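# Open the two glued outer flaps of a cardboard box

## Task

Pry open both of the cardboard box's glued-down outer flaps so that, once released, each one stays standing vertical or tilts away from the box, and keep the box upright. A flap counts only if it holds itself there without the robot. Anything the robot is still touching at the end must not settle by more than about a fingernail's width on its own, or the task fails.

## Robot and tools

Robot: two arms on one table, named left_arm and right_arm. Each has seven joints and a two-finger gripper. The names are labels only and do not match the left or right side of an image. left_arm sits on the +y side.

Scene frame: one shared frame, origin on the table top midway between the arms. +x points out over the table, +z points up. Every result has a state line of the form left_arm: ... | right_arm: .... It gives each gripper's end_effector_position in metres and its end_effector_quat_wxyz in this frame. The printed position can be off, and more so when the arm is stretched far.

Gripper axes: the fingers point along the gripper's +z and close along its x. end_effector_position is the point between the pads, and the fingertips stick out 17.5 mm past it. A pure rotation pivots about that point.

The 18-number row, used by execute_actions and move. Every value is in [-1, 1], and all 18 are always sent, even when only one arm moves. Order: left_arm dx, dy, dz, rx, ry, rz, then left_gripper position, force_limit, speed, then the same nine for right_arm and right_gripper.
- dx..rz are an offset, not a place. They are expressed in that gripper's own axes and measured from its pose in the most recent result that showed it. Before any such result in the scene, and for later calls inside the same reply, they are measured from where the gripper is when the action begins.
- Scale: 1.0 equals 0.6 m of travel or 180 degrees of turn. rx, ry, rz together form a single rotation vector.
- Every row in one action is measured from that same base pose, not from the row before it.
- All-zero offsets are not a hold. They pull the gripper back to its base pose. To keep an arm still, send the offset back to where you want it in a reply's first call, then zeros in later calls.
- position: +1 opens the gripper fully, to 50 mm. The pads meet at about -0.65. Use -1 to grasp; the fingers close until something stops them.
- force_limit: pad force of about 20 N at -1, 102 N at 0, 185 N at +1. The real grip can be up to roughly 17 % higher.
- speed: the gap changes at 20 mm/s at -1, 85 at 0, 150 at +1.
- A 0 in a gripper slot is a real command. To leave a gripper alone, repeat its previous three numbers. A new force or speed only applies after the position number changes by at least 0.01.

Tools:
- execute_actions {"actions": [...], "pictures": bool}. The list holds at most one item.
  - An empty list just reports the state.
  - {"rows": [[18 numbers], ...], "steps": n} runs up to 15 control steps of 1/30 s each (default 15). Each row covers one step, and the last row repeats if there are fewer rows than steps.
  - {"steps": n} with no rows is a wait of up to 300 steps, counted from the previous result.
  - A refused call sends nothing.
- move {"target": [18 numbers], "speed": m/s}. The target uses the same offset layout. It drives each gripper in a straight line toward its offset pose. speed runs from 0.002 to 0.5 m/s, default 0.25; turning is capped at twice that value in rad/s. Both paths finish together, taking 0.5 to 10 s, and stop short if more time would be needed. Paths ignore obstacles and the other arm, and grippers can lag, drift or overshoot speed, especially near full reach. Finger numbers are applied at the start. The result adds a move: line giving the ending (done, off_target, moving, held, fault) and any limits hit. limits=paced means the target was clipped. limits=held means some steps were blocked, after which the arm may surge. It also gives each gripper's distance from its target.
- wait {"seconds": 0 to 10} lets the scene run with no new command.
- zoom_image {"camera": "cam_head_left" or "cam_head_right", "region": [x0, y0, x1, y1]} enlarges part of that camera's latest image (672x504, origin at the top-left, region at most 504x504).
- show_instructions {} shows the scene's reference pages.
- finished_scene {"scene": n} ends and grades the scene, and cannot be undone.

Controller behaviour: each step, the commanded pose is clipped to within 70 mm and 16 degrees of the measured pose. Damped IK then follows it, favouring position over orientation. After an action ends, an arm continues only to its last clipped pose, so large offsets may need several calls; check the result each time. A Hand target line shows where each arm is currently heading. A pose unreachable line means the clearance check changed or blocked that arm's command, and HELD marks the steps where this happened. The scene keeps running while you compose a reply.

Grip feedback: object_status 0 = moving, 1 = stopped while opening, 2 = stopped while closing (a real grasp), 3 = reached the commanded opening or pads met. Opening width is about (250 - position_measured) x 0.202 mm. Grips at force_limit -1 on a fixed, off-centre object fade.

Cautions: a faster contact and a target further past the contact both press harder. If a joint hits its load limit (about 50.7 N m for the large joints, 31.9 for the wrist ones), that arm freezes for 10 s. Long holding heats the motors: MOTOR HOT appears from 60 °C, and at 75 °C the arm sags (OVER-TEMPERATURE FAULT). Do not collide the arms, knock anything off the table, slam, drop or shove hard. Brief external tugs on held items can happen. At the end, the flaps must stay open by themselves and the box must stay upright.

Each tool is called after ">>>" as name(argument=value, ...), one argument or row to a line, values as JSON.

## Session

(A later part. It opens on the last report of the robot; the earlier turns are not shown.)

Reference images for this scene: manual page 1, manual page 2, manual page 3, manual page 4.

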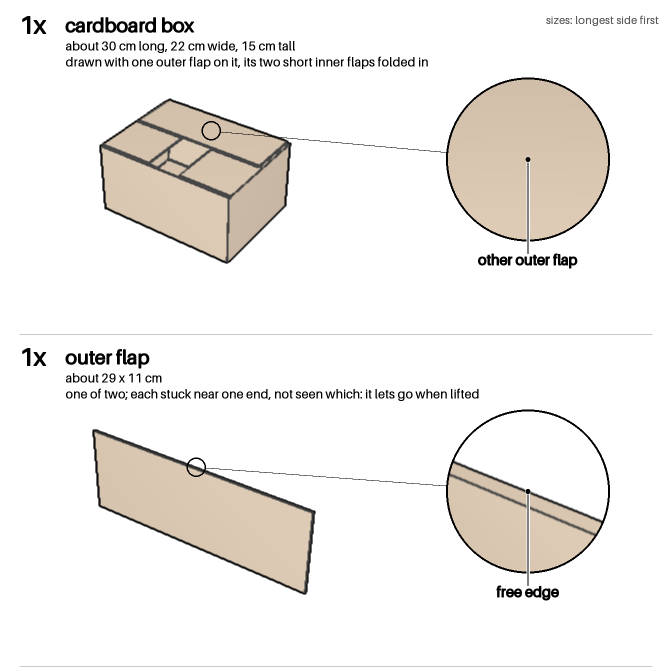

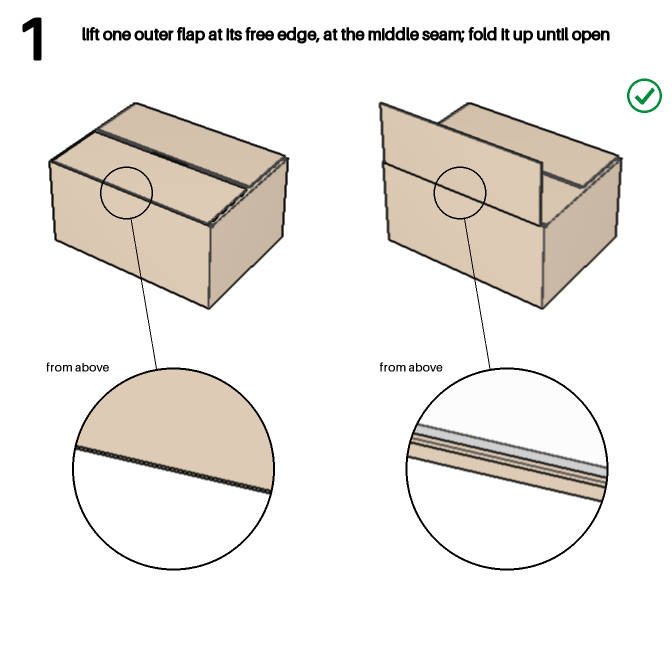

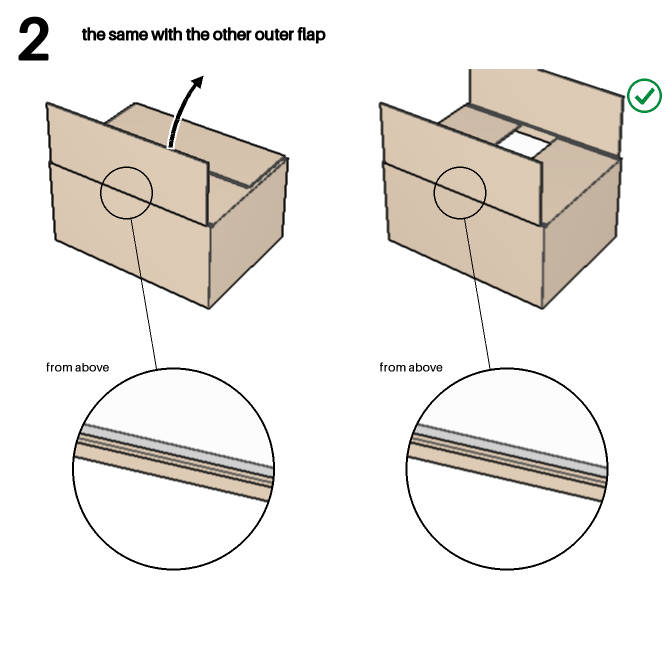

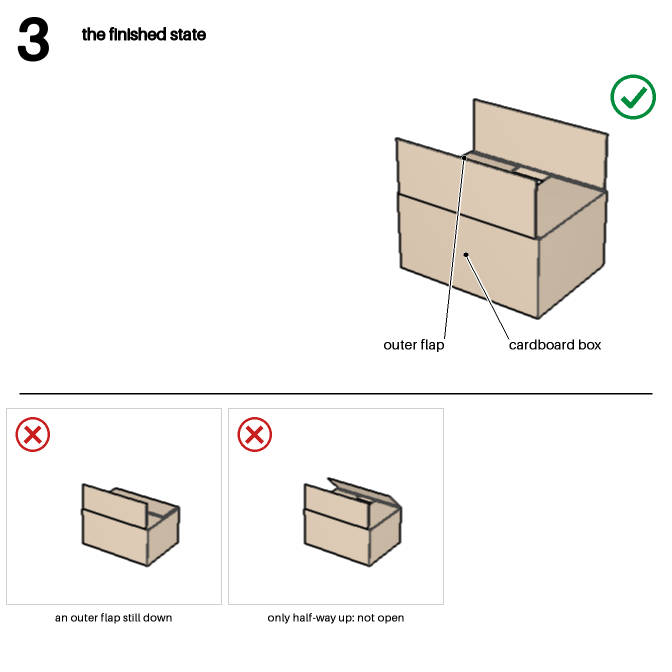

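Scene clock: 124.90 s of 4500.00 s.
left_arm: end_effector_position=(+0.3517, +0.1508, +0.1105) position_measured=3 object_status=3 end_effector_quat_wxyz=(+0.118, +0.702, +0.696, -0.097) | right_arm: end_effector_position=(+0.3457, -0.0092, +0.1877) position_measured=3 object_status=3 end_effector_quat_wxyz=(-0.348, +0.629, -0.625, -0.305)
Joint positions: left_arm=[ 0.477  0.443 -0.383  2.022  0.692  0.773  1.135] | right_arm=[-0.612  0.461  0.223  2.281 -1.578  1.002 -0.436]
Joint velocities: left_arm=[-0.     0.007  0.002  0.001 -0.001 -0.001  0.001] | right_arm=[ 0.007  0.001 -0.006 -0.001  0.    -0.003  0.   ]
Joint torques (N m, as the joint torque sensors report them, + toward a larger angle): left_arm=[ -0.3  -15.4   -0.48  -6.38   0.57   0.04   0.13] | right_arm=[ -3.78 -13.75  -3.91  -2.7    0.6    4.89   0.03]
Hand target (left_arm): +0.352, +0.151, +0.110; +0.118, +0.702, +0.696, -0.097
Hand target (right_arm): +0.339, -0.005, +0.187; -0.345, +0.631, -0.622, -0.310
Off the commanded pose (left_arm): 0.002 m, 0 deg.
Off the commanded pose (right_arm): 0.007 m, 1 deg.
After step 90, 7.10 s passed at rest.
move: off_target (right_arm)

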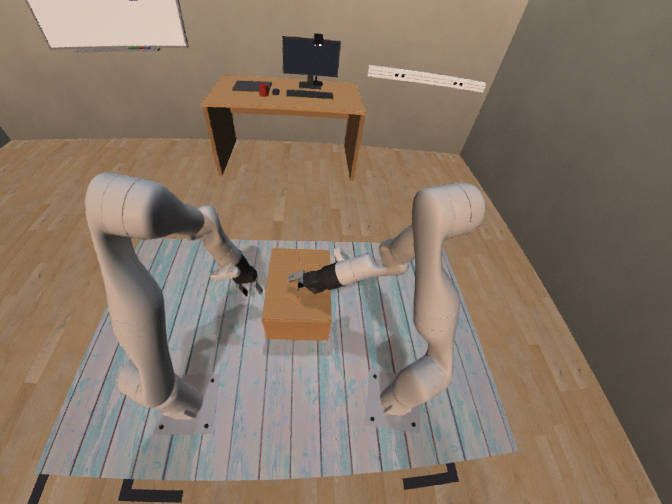

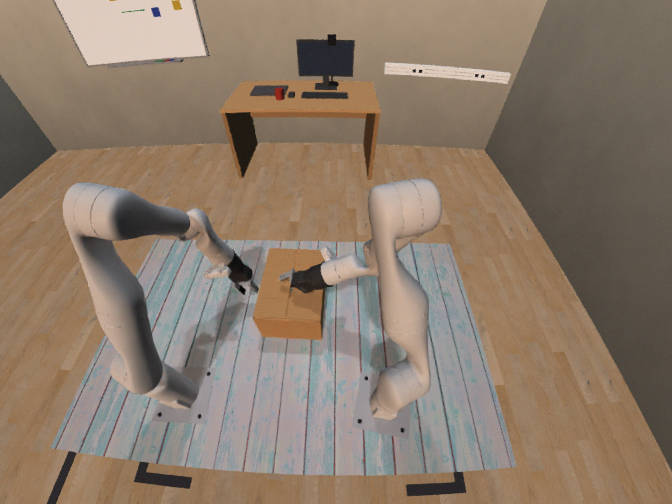

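>>> move(
  target=[-0.032,0,0.011,0,0,0,1,0,0,0.03,0,0.003,0,0,0,1,0,0],
  speed=0.025,
)

>>> move(
  target=[0,0,0,0,0,0,1,0,0,0.008,0,0.04,0,0,0,1,0,0],
  speed=0.02,
)

>>> zoom_image(
  camera="cam_head_left",
  region=[230,230,350,350],
)

>>> zoom_image(
  camera="cam_head_right",
  region=[220,230,340,350],
)

Scene clock: 133.83 s of 4500.00 s.
left_arm: end_effector_position=(+0.3518, +0.1316, +0.1098) position_measured=3 object_status=3 end_effector_quat_wxyz=(+0.117, +0.702, +0.696, -0.096) | right_arm: end_effector_position=(+0.3462, -0.0111, +0.1826) position_measured=3 object_status=3 end_effector_quat_wxyz=(-0.357, +0.630, -0.616, -0.309)
Joint positions: left_arm=[ 0.522  0.451 -0.375  2.008  0.694  0.761  1.187] | right_arm=[-0.594  0.496  0.227  2.291 -1.602  1.039 -0.361]
Joint velocities: left_arm=[ 0.    -0.001  0.002 -0.    -0.002 -0.002  0.001] | right_arm=[-0.015  0.003  0.021  0.002 -0.002  0.012  0.   ]
Joint torques (N m, as the joint torque sensors report them, + toward a larger angle): left_arm=[  0.39 -15.11   0.58  -6.6    1.47   0.52   0.01] | right_arm=[ 3.23 -5.61  4.86 -0.55  1.19 -3.5  -0.27]
Hand target (left_arm): +0.352, +0.131, +0.110; +0.118, +0.702, +0.696, -0.097
Hand target (right_arm): +0.346, -0.018, +0.172; -0.348, +0.629, -0.625, -0.305
Off the commanded pose (left_arm): 0.001 m, 0 deg.
Off the commanded pose (right_arm): 0.013 m, 2 deg.
After step 90, 4.90 s passed at rest.
move: off_target (right_arm)

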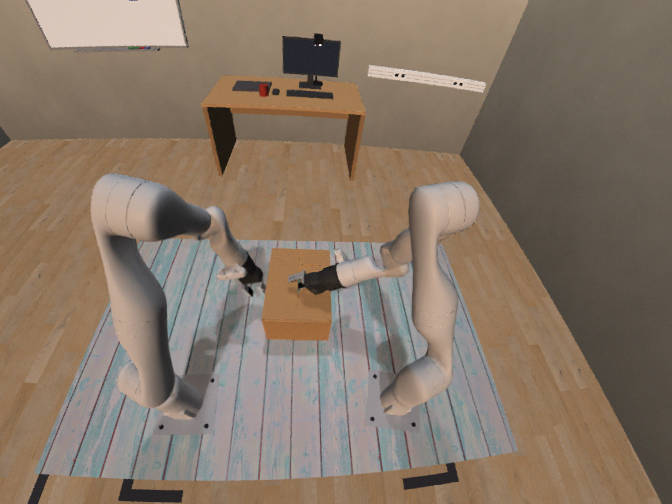

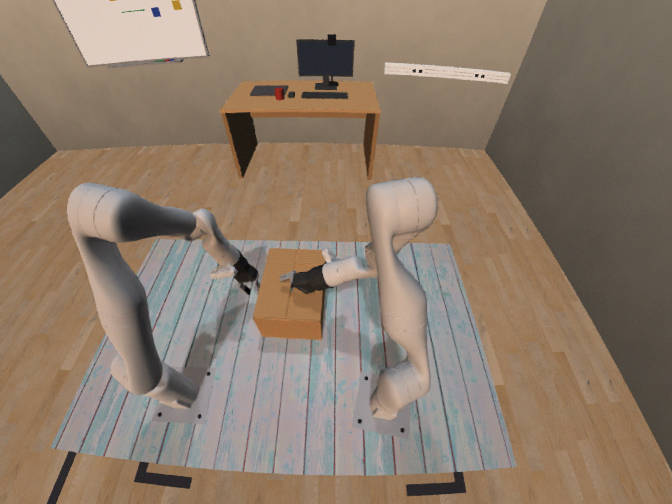

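Scene clock: 135.27 s of 4500.00 s.
left_arm: end_effector_position=(+0.3520, +0.1320, +0.1097) position_measured=3 object_status=3 end_effector_quat_wxyz=(+0.117, +0.702, +0.696, -0.096) | right_arm: end_effector_position=(+0.3502, +0.0079, +0.1743) position_measured=3 object_status=3 end_effector_quat_wxyz=(-0.366, +0.630, -0.612, -0.310)
Joint positions: left_arm=[ 0.521  0.451 -0.375  2.008  0.693  0.76   1.188] | right_arm=[-0.632  0.539  0.215  2.287 -1.689  1.037 -0.304]
Joint velocities: left_arm=[ 0.    -0.001  0.001  0.001 -0.     0.     0.   ] | right_arm=[-0.009  0.001  0.011  0.001 -0.001  0.005 -0.002]
Joint torques (N m, as the joint torque sensors report them, + toward a larger angle): left_arm=[ -0.08 -15.42   0.44  -6.26   1.02   0.12   0.07] | right_arm=[-1.49 -5.41  0.   -2.81  0.08 -1.46 -0.01]
Hand target (left_arm): +0.352, +0.132, +0.110; +0.117, +0.702, +0.696, -0.096
Hand target (right_arm): +0.348, +0.006, +0.165; -0.357, +0.630, -0.616, -0.309
Off the commanded pose (left_arm): 0.000 m, 0 deg.
Off the commanded pose (right_arm): 0.009 m, 1 deg.
move: off_target (right_arm)

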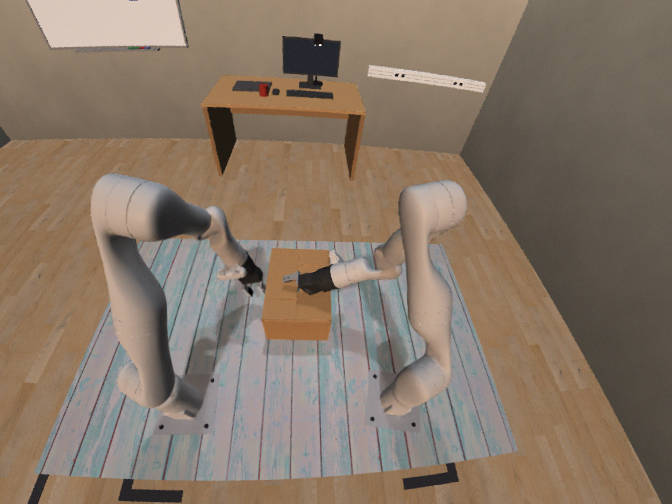

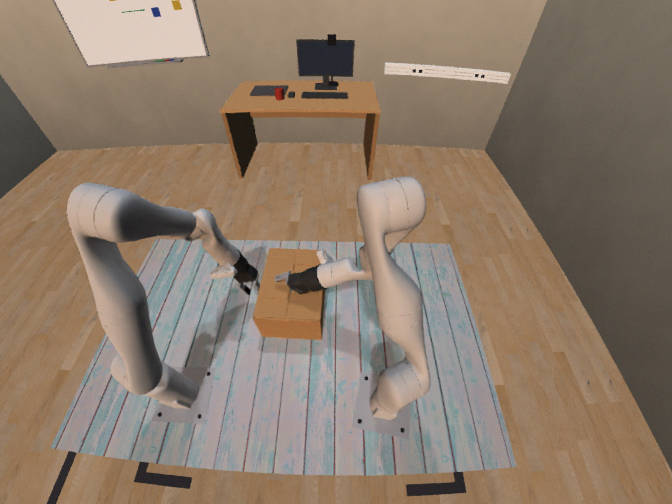

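Region (230, 230, 350, 350) of cam_head_left's 672x504 image, scaled by 4.200, with more detail than that image has.

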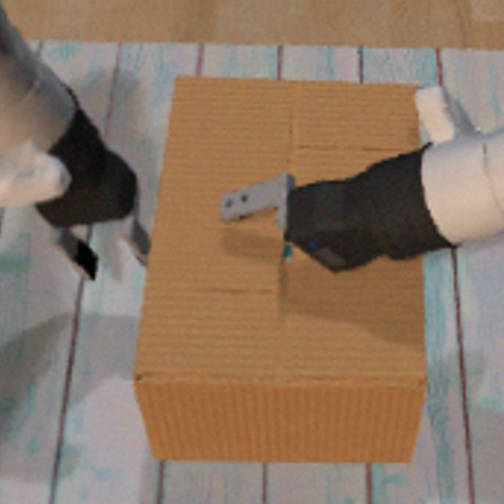

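Region (220, 230, 340, 350) of cam_head_right's 672x504 image, scaled by 4.200, with more detail than that image has.

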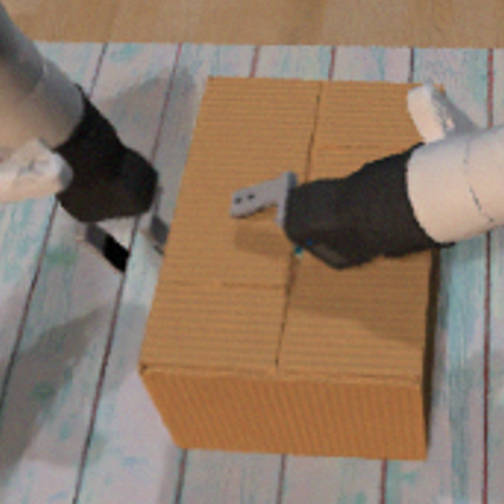

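>>> move(
  target=[0,0,0,0,0,0,1,0,0,0,0,0.012,0,0,0,0.3,0,0],
  speed=0.02,
)

>>> move(
  target=[0,0,0,0,0,0,1,0,0,-0.065,0,-0.02,0,0,0,0.3,0,0],
  speed=0.03,
)

>>> zoom_image(
  camera="cam_head_left",
  region=[220,220,360,360],
)

Scene clock: 143.07 s of 4500.00 s.
left_arm: end_effector_position=(+0.3520, +0.1321, +0.1097) position_measured=3 object_status=3 end_effector_quat_wxyz=(+0.117, +0.702, +0.696, -0.096) | right_arm: end_effector_position=(+0.3521, +0.0110, +0.1688) position_measured=107 object_status=3 end_effector_quat_wxyz=(-0.365, +0.628, -0.615, -0.307)
Joint positions: left_arm=[ 0.521  0.451 -0.375  2.008  0.693  0.76   1.188] | right_arm=[-0.639  0.552  0.208  2.286 -1.712  1.026 -0.293]
Joint velocities: left_arm=[ 0.    -0.    -0.001 -0.    -0.001  0.001  0.   ] | right_arm=[ 0.003 -0.    -0.006 -0.001  0.    -0.002 -0.001]
Joint torques (N m, as the joint torque sensors report them, + toward a larger angle): left_arm=[ -0.1  -15.28  -0.24  -6.45   0.78  -0.05   0.33] | right_arm=[ -2.07 -16.81  -2.44  -6.1   -0.89   4.53   0.42]
Hand target (left_arm): +0.352, +0.132, +0.110; +0.117, +0.702, +0.696, -0.096
Hand target (right_arm): +0.351, +0.014, +0.170; -0.366, +0.630, -0.612, -0.310
Off the commanded pose (left_arm): 0.000 m, 0 deg.
Off the commanded pose (right_arm): 0.004 m, 0 deg.
After step 90, 4.10 s passed at rest.
move: off_target (right_arm)

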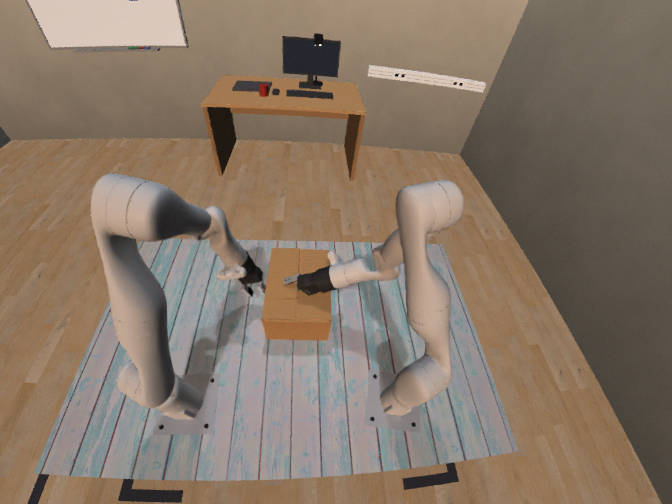

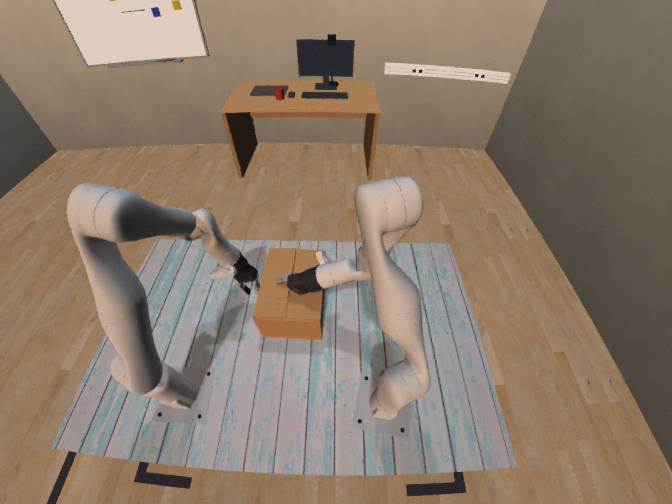

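Scene clock: 144.67 s of 4500.00 s.
left_arm: end_effector_position=(+0.3520, +0.1322, +0.1097) position_measured=3 object_status=3 end_effector_quat_wxyz=(+0.117, +0.702, +0.696, -0.096) | right_arm: end_effector_position=(+0.3495, +0.0220, +0.2078) position_measured=107 object_status=3 end_effector_quat_wxyz=(-0.365, +0.628, -0.615, -0.307)
Joint positions: left_arm=[ 0.52   0.451 -0.375  2.008  0.693  0.76   1.188] | right_arm=[-0.677  0.436  0.204  2.256 -1.641  0.978 -0.463]
Joint velocities: left_arm=[-0.     0.     0.001 -0.    -0.001  0.002  0.   ] | right_arm=[-0.    -0.003 -0.001  0.001  0.    -0.001 -0.001]
Joint torques (N m, as the joint torque sensors report them, + toward a larger angle): left_arm=[ -0.16 -15.14  -0.24  -6.34   0.72   0.09   0.08] | right_arm=[  0.16 -15.68  -0.03  -5.93  -0.98   3.43   0.16]
Hand target (left_arm): +0.352, +0.132, +0.110; +0.117, +0.702, +0.696, -0.096
Hand target (right_arm): +0.349, +0.022, +0.208; -0.365, +0.628, -0.615, -0.307
Off the commanded pose (left_arm): 0.000 m, 0 deg.
Off the commanded pose (right_arm): 0.000 m, 0 deg.
move: done

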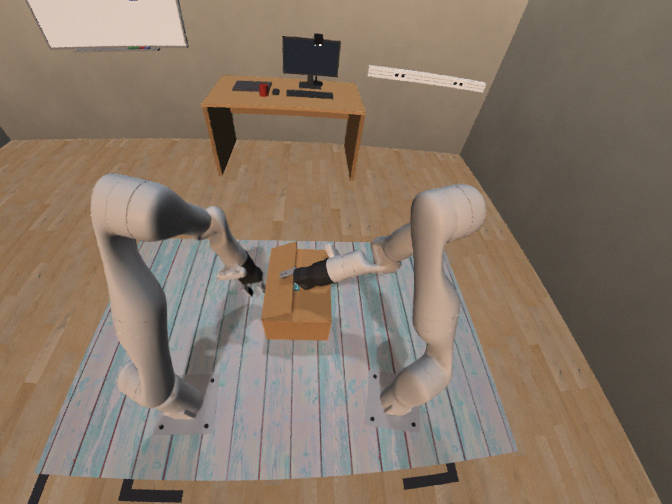

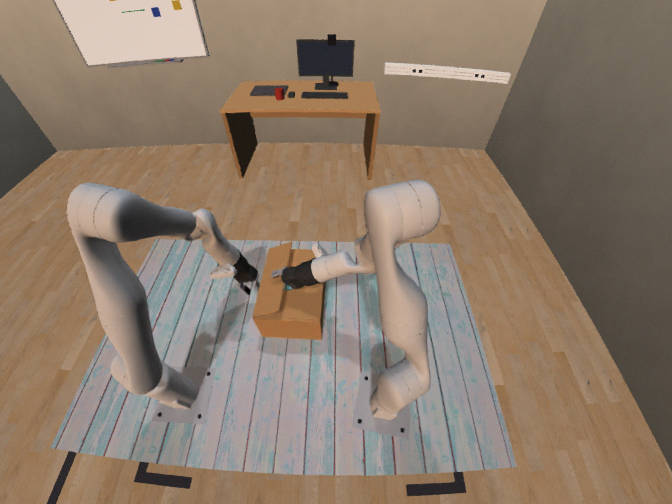

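Region (220, 220, 360, 360) of cam_head_left's 672x504 image, scaled by 3.600, with more detail than that image has.

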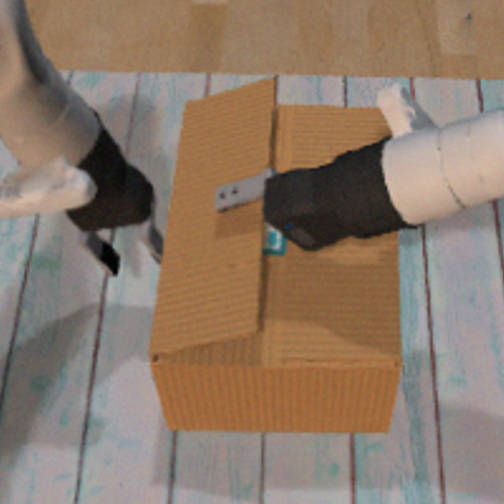

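>>> move(
  target=[0,0,0,0,0,0,1,0,0,-0.081,0,0.018,0,0,0,0.3,0,0],
  speed=0.06,
)

>>> move(
  target=[0.25,0,-0.09,0,0,0,1,0,0,-0.115,0,0.065,0,0,0,1,0,0],
  speed=0.06,
)

>>> zoom_image(
  camera="cam_head_left",
  region=[200,200,380,380],
)

Scene clock: 150.93 s of 4500.00 s.
left_arm: end_effector_position=(+0.3520, +0.1322, +0.1097) position_measured=3 object_status=3 end_effector_quat_wxyz=(+0.117, +0.702, +0.696, -0.096) | right_arm: end_effector_position=(+0.3481, +0.0569, +0.2420) position_measured=107 object_status=3 end_effector_quat_wxyz=(-0.365, +0.627, -0.616, -0.306)
Joint positions: left_arm=[ 0.52   0.451 -0.375  2.008  0.693  0.76   1.188] | right_arm=[-0.765  0.356  0.177  2.191 -1.615  0.893 -0.644]
Joint velocities: left_arm=[ 0.     0.    -0.    -0.001  0.     0.001  0.   ] | right_arm=[-0.    -0.002 -0.003 -0.002 -0.    -0.001  0.001]
Joint torques (N m, as the joint torque sensors report them, + toward a larger angle): left_arm=[ -0.25 -15.47  -0.67  -6.55   0.68  -0.02   0.24] | right_arm=[ -0.33 -15.78  -0.39  -7.76  -1.43   3.06   0.29]
Hand target (left_arm): +0.352, +0.132, +0.110; +0.117, +0.702, +0.696, -0.096
Hand target (right_arm): +0.348, +0.058, +0.243; -0.365, +0.628, -0.615, -0.307
Off the commanded pose (left_arm): 0.000 m, 0 deg.
Off the commanded pose (right_arm): 0.001 m, 0 deg.
After step 90, 2.17 s passed at rest.
move: done

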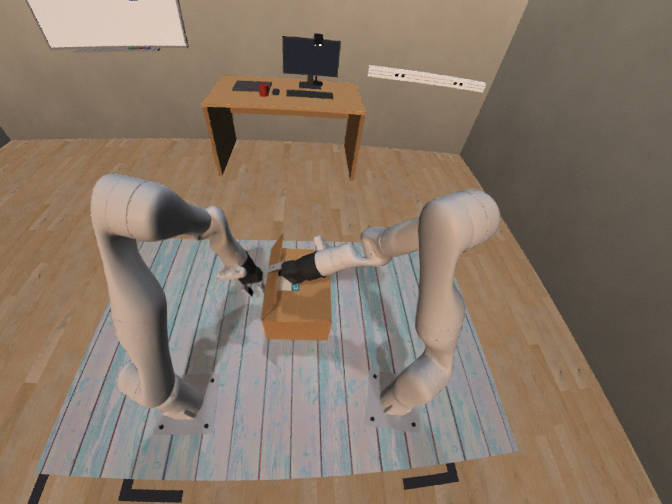

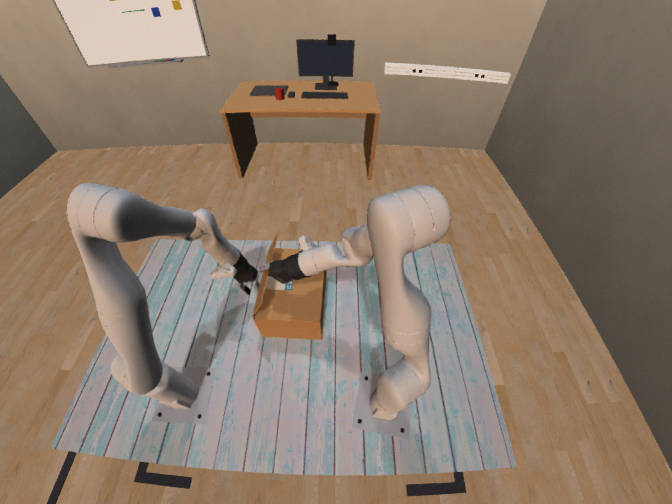

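Scene clock: 153.87 s of 4500.00 s.
left_arm: end_effector_position=(+0.3532, +0.2903, +0.1170) position_measured=3 object_status=3 end_effector_quat_wxyz=(+0.119, +0.702, +0.696, -0.096) | right_arm: end_effector_position=(+0.3473, +0.1267, +0.2778) position_measured=3 object_status=3 end_effector_quat_wxyz=(-0.365, +0.627, -0.617, -0.306)
Joint positions: left_arm=[ 0.158  0.434 -0.46   2.021  0.639  0.904  0.806] | right_arm=[-0.905  0.327  0.123  2.054 -1.591  0.748 -0.876]
Joint velocities: left_arm=[-0.003  0.001 -0.005  0.     0.001  0.    -0.002] | right_arm=[ 0.003  0.    -0.002  0.001  0.    -0.001 -0.001]
Joint torques (N m, as the joint torque sensors report them, + toward a larger angle): left_arm=[  0.07 -14.56  -0.92  -6.17   0.74   0.71   0.07] | right_arm=[ -0.43 -16.17   0.16  -9.46  -1.46   2.38   0.22]
Hand target (left_arm): +0.353, +0.290, +0.117; +0.119, +0.701, +0.696, -0.096
Hand target (right_arm): +0.347, +0.127, +0.279; -0.365, +0.627, -0.616, -0.306
Off the commanded pose (left_arm): 0.002 m, 0 deg.
Off the commanded pose (right_arm): 0.001 m, 0 deg.
move: done

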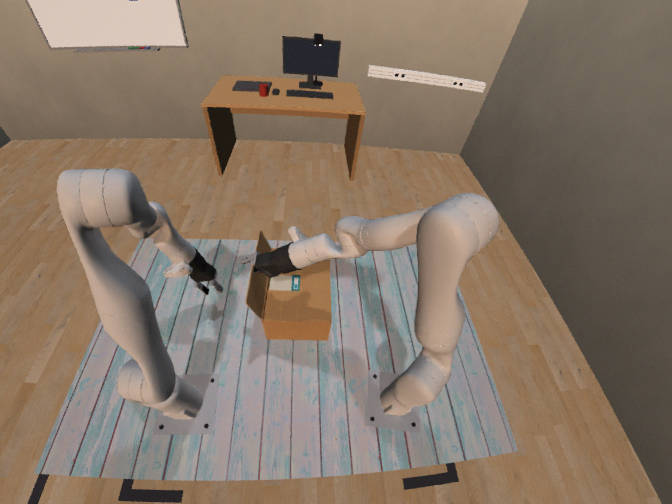

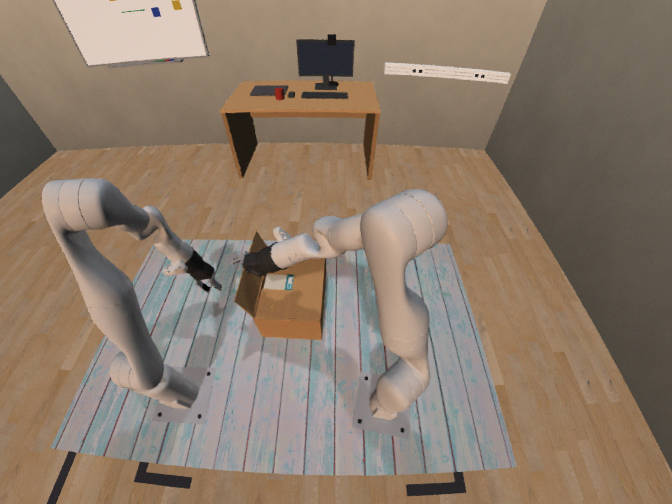

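Region (200, 200, 380, 380) of cam_head_left's 672x504 image, scaled by 2.800, with more detail than that image has.

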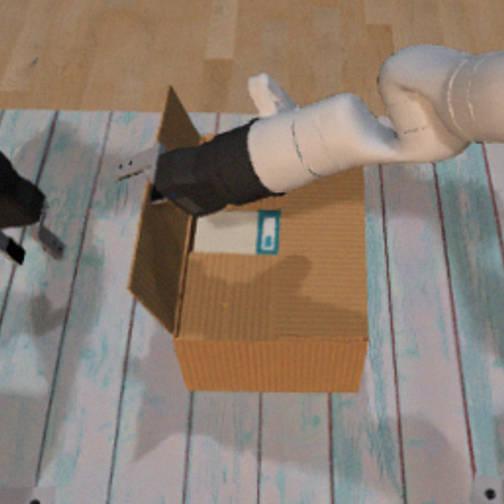

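>>> move(
  target=[-0.114,0,-0.348,0,-0.055,0,1,0,0,-0.133,0,-0.1,0,0,0,1,0,0],
  speed=0.2,
)

>>> move(
  target=[0,0,0,0,0,0,1,0,0,0.5,0,-0.66,0,0,0,1,0,0],
  speed=0.3,
)

Scene clock: 163.97 s of 4500.00 s.
left_arm: end_effector_position=(+0.3455, +0.2869, +0.3366) position_measured=3 object_status=3 end_effector_quat_wxyz=(+0.178, +0.691, +0.682, -0.157) | right_arm: end_effector_position=(+0.3393, +0.1205, +0.3773) position_measured=3 object_status=3 end_effector_quat_wxyz=(-0.365, +0.627, -0.617, -0.306)
Joint positions: left_arm=[ 0.098  0.187 -0.51   1.62   0.531  1.562  1.046] | right_arm=[-0.949  0.149  0.164  1.903 -1.238  0.792 -1.345]
Joint velocities: left_arm=[-0.001  0.001 -0.004  0.     0.    -0.    -0.   ] | right_arm=[-0.001 -0.001 -0.    -0.001  0.     0.     0.   ]
Joint torques (N m, as the joint torque sensors report them, + toward a larger angle): left_arm=[ -0.43 -12.39   0.02  -8.65   1.47   0.61   0.16] | right_arm=[  0.16 -13.88   0.44 -10.87  -1.7    0.65   0.15]
Hand target (left_arm): +0.346, +0.287, +0.337; +0.178, +0.691, +0.682, -0.157
Hand target (right_arm): +0.339, +0.120, +0.377; -0.365, +0.627, -0.617, -0.306
Off the commanded pose (left_arm): 0.001 m, 0 deg.
Off the commanded pose (right_arm): 0.000 m, 0 deg.
After step 90, 5.60 s passed at rest.
move: done

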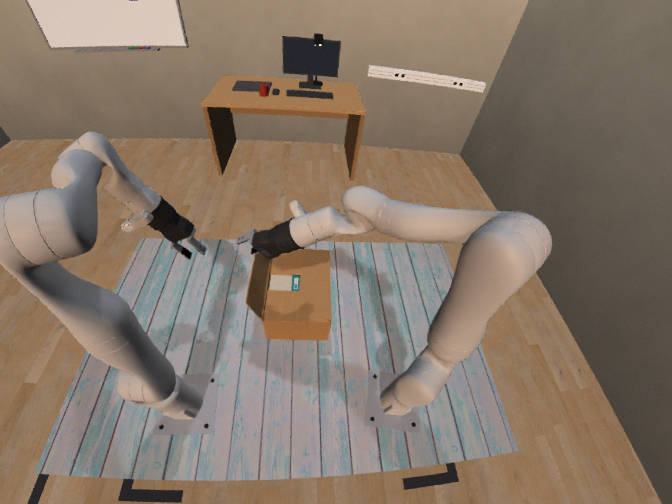

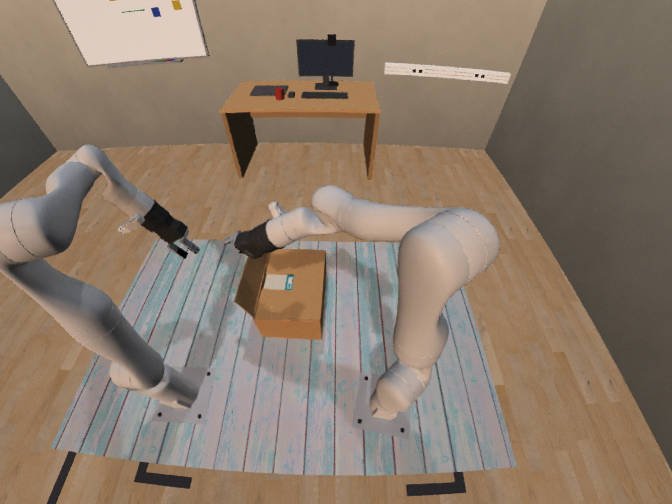

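Scene clock: 166.23 s of 4500.00 s.
left_arm: end_effector_position=(+0.3455, +0.2869, +0.3366) position_measured=3 object_status=3 end_effector_quat_wxyz=(+0.178, +0.691, +0.682, -0.157) | right_arm: end_effector_position=(+0.3290, -0.3758, +0.3426) position_measured=3 object_status=3 end_effector_quat_wxyz=(-0.363, +0.628, -0.617, -0.306)
Joint positions: left_arm=[ 0.098  0.187 -0.51   1.62   0.531  1.562  1.046] | right_arm=[ 0.077  0.458  0.738  1.72  -0.813  1.975 -0.411]
Joint velocities: left_arm=[ 0.    -0.001 -0.001  0.    -0.    -0.001 -0.   ] | right_arm=[ 0.004  0.005  0.002 -0.    -0.     0.001  0.002]
Joint torques (N m, as the joint torque sensors report them, + toward a larger angle): left_arm=[ -0.33 -12.35  -0.16  -8.37   1.48   0.63   0.01] | right_arm=[  0.13 -14.34   1.87  -6.43  -1.05   2.93   0.08]
Hand target (left_arm): +0.345, +0.287, +0.337; +0.178, +0.691, +0.682, -0.157
Hand target (right_arm): +0.329, -0.376, +0.342; -0.363, +0.627, -0.617, -0.306
Off the commanded pose (left_arm): 0.000 m, 0 deg.
Off the commanded pose (right_arm): 0.001 m, 0 deg.
move: done

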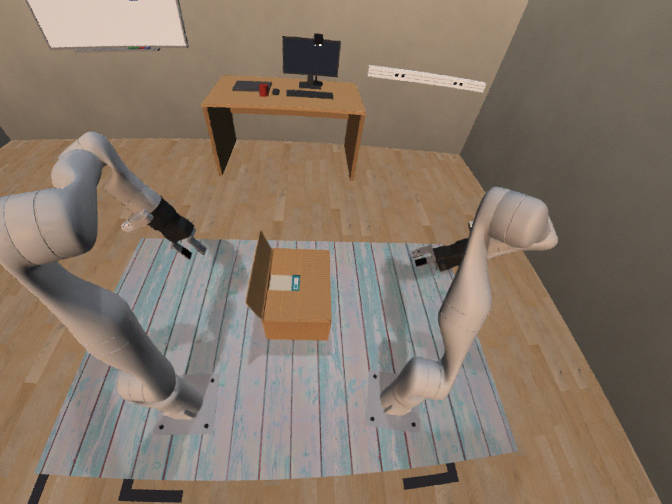

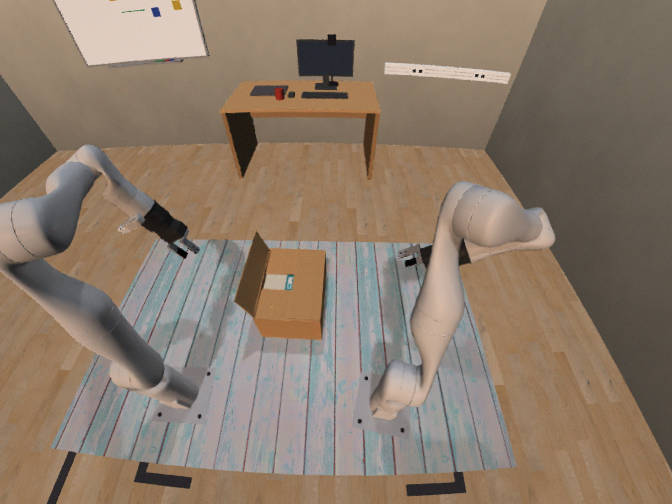

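>>> move(
  target=[-0.385,0,0.275,0,0,0,1,0,0,0,0,0,0,0,0,1,0,0],
  speed=0.25,
)

>>> move(
  target=[0.082,0,0.154,0,0,0,1,0,0,0,0,0,0,0,0,1,0,0],
  speed=0.1,
)

>>> zoom_image(
  camera="cam_head_left",
  region=[240,230,350,340],
)

>>> zoom_image(
  camera="cam_head_right",
  region=[230,230,340,340],
)

Scene clock: 175.33 s of 4500.00 s.
left_arm: end_effector_position=(+0.3445, +0.0076, +0.2948) position_measured=3 object_status=3 end_effector_quat_wxyz=(+0.176, +0.691, +0.683, -0.156) | right_arm: end_effector_position=(+0.3290, -0.3758, +0.3426) position_measured=3 object_status=3 end_effector_quat_wxyz=(-0.363, +0.628, -0.617, -0.306)
Joint positions: left_arm=[ 0.603  0.245 -0.229  1.664  0.555  1.104  1.686] | right_arm=[ 0.077  0.458  0.737  1.72  -0.813  1.975 -0.411]
Joint velocities: left_arm=[ 0.004  0.005  0.009 -0.001 -0.002  0.     0.002] | right_arm=[-0.  0. -0.  0.  0.  0. -0.]
Joint torques (N m, as the joint torque sensors report them, + toward a larger angle): left_arm=[ -0.16 -14.62   0.15  -9.37   1.31  -0.6    0.18] | right_arm=[  0.18 -14.47   1.99  -6.48  -1.     2.83   0.17]
Hand target (left_arm): +0.344, +0.007, +0.295; +0.176, +0.692, +0.683, -0.156
Hand target (right_arm): +0.329, -0.376, +0.343; -0.363, +0.628, -0.617, -0.306
Off the commanded pose (left_arm): 0.003 m, 0 deg.
Off the commanded pose (right_arm): 0.000 m, 0 deg.
After step 90, 4.57 s passed at rest.
move: done

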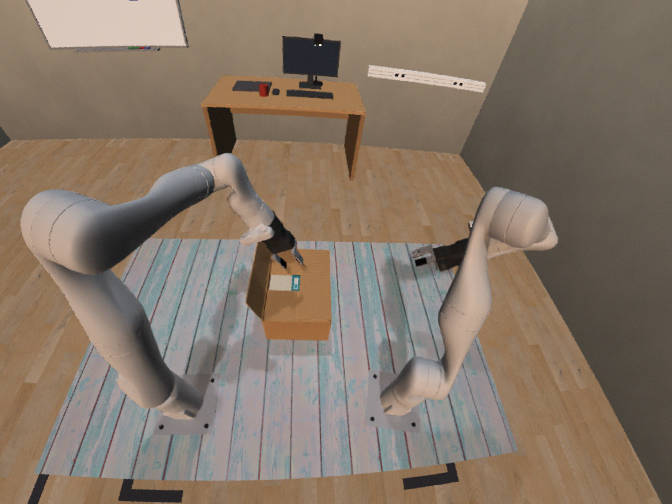

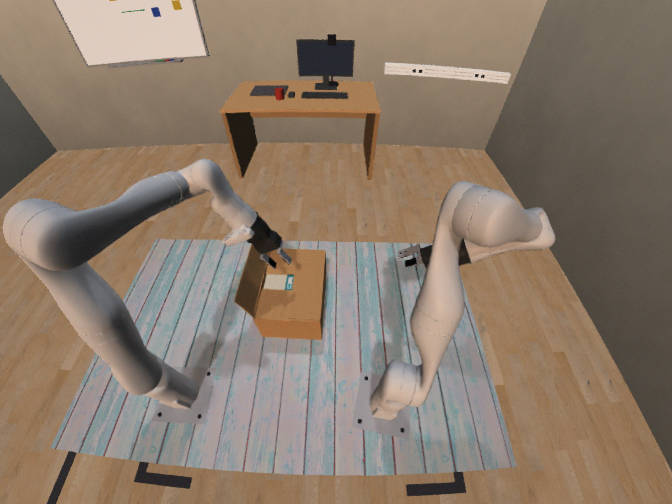

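Scene clock: 176.67 s of 4500.00 s.
left_arm: end_effector_position=(+0.3483, +0.0091, +0.1906) position_measured=3 object_status=3 end_effector_quat_wxyz=(+0.177, +0.691, +0.683, -0.156) | right_arm: end_effector_position=(+0.3290, -0.3758, +0.3426) position_measured=3 object_status=3 end_effector_quat_wxyz=(-0.363, +0.628, -0.617, -0.306)
Joint positions: left_arm=[ 0.561  0.37  -0.193  1.862  0.701  0.846  1.452] | right_arm=[ 0.077  0.458  0.737  1.72  -0.813  1.975 -0.411]
Joint velocities: left_arm=[-0.002  0.005 -0.002  0.001  0.     0.001 -0.001] | right_arm=[ 0.001  0.     0.001  0.001  0.    -0.    -0.   ]
Joint torques (N m, as the joint torque sensors report them, + toward a larger angle): left_arm=[ -0.51 -15.86   0.58  -8.33   1.2   -0.13   0.11] | right_arm=[  0.25 -14.47   1.9   -6.36  -0.95   2.82   0.14]
Hand target (left_arm): +0.348, +0.009, +0.190; +0.177, +0.691, +0.683, -0.156
Hand target (right_arm): +0.329, -0.376, +0.343; -0.363, +0.628, -0.617, -0.306
Off the commanded pose (left_arm): 0.001 m, 0 deg.
Off the commanded pose (right_arm): 0.000 m, 0 deg.
move: done

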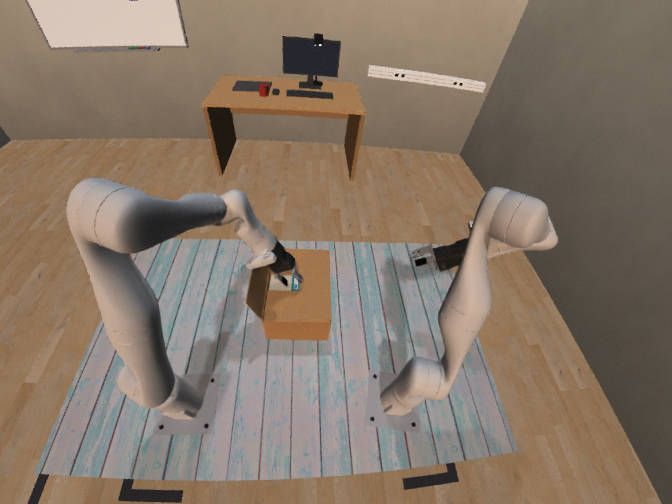

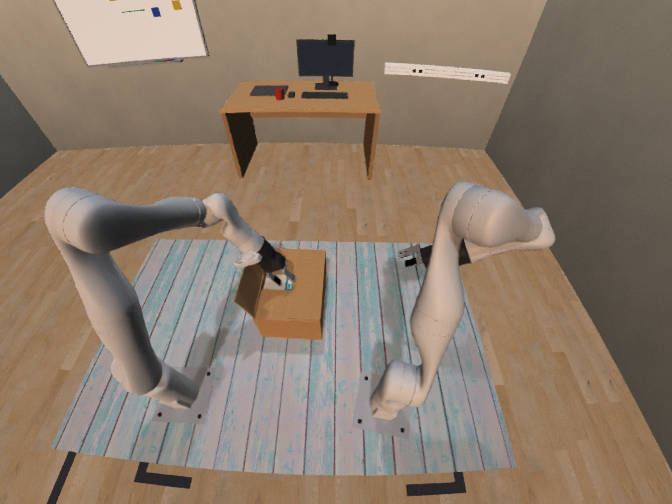

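Region (240, 230, 350, 340) of cam_head_left's 672x504 image, scaled by 4.582, with more detail than that image has.

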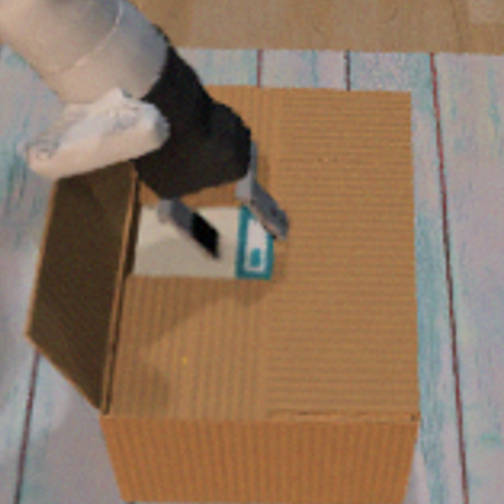

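Region (230, 230, 340, 340) of cam_head_right's 672x504 image, scaled by 4.582, with more detail than that image has.

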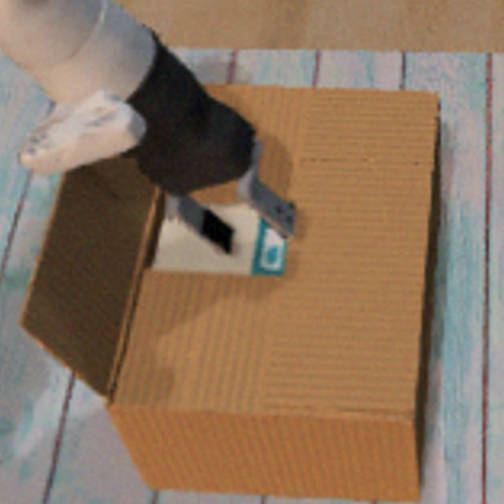

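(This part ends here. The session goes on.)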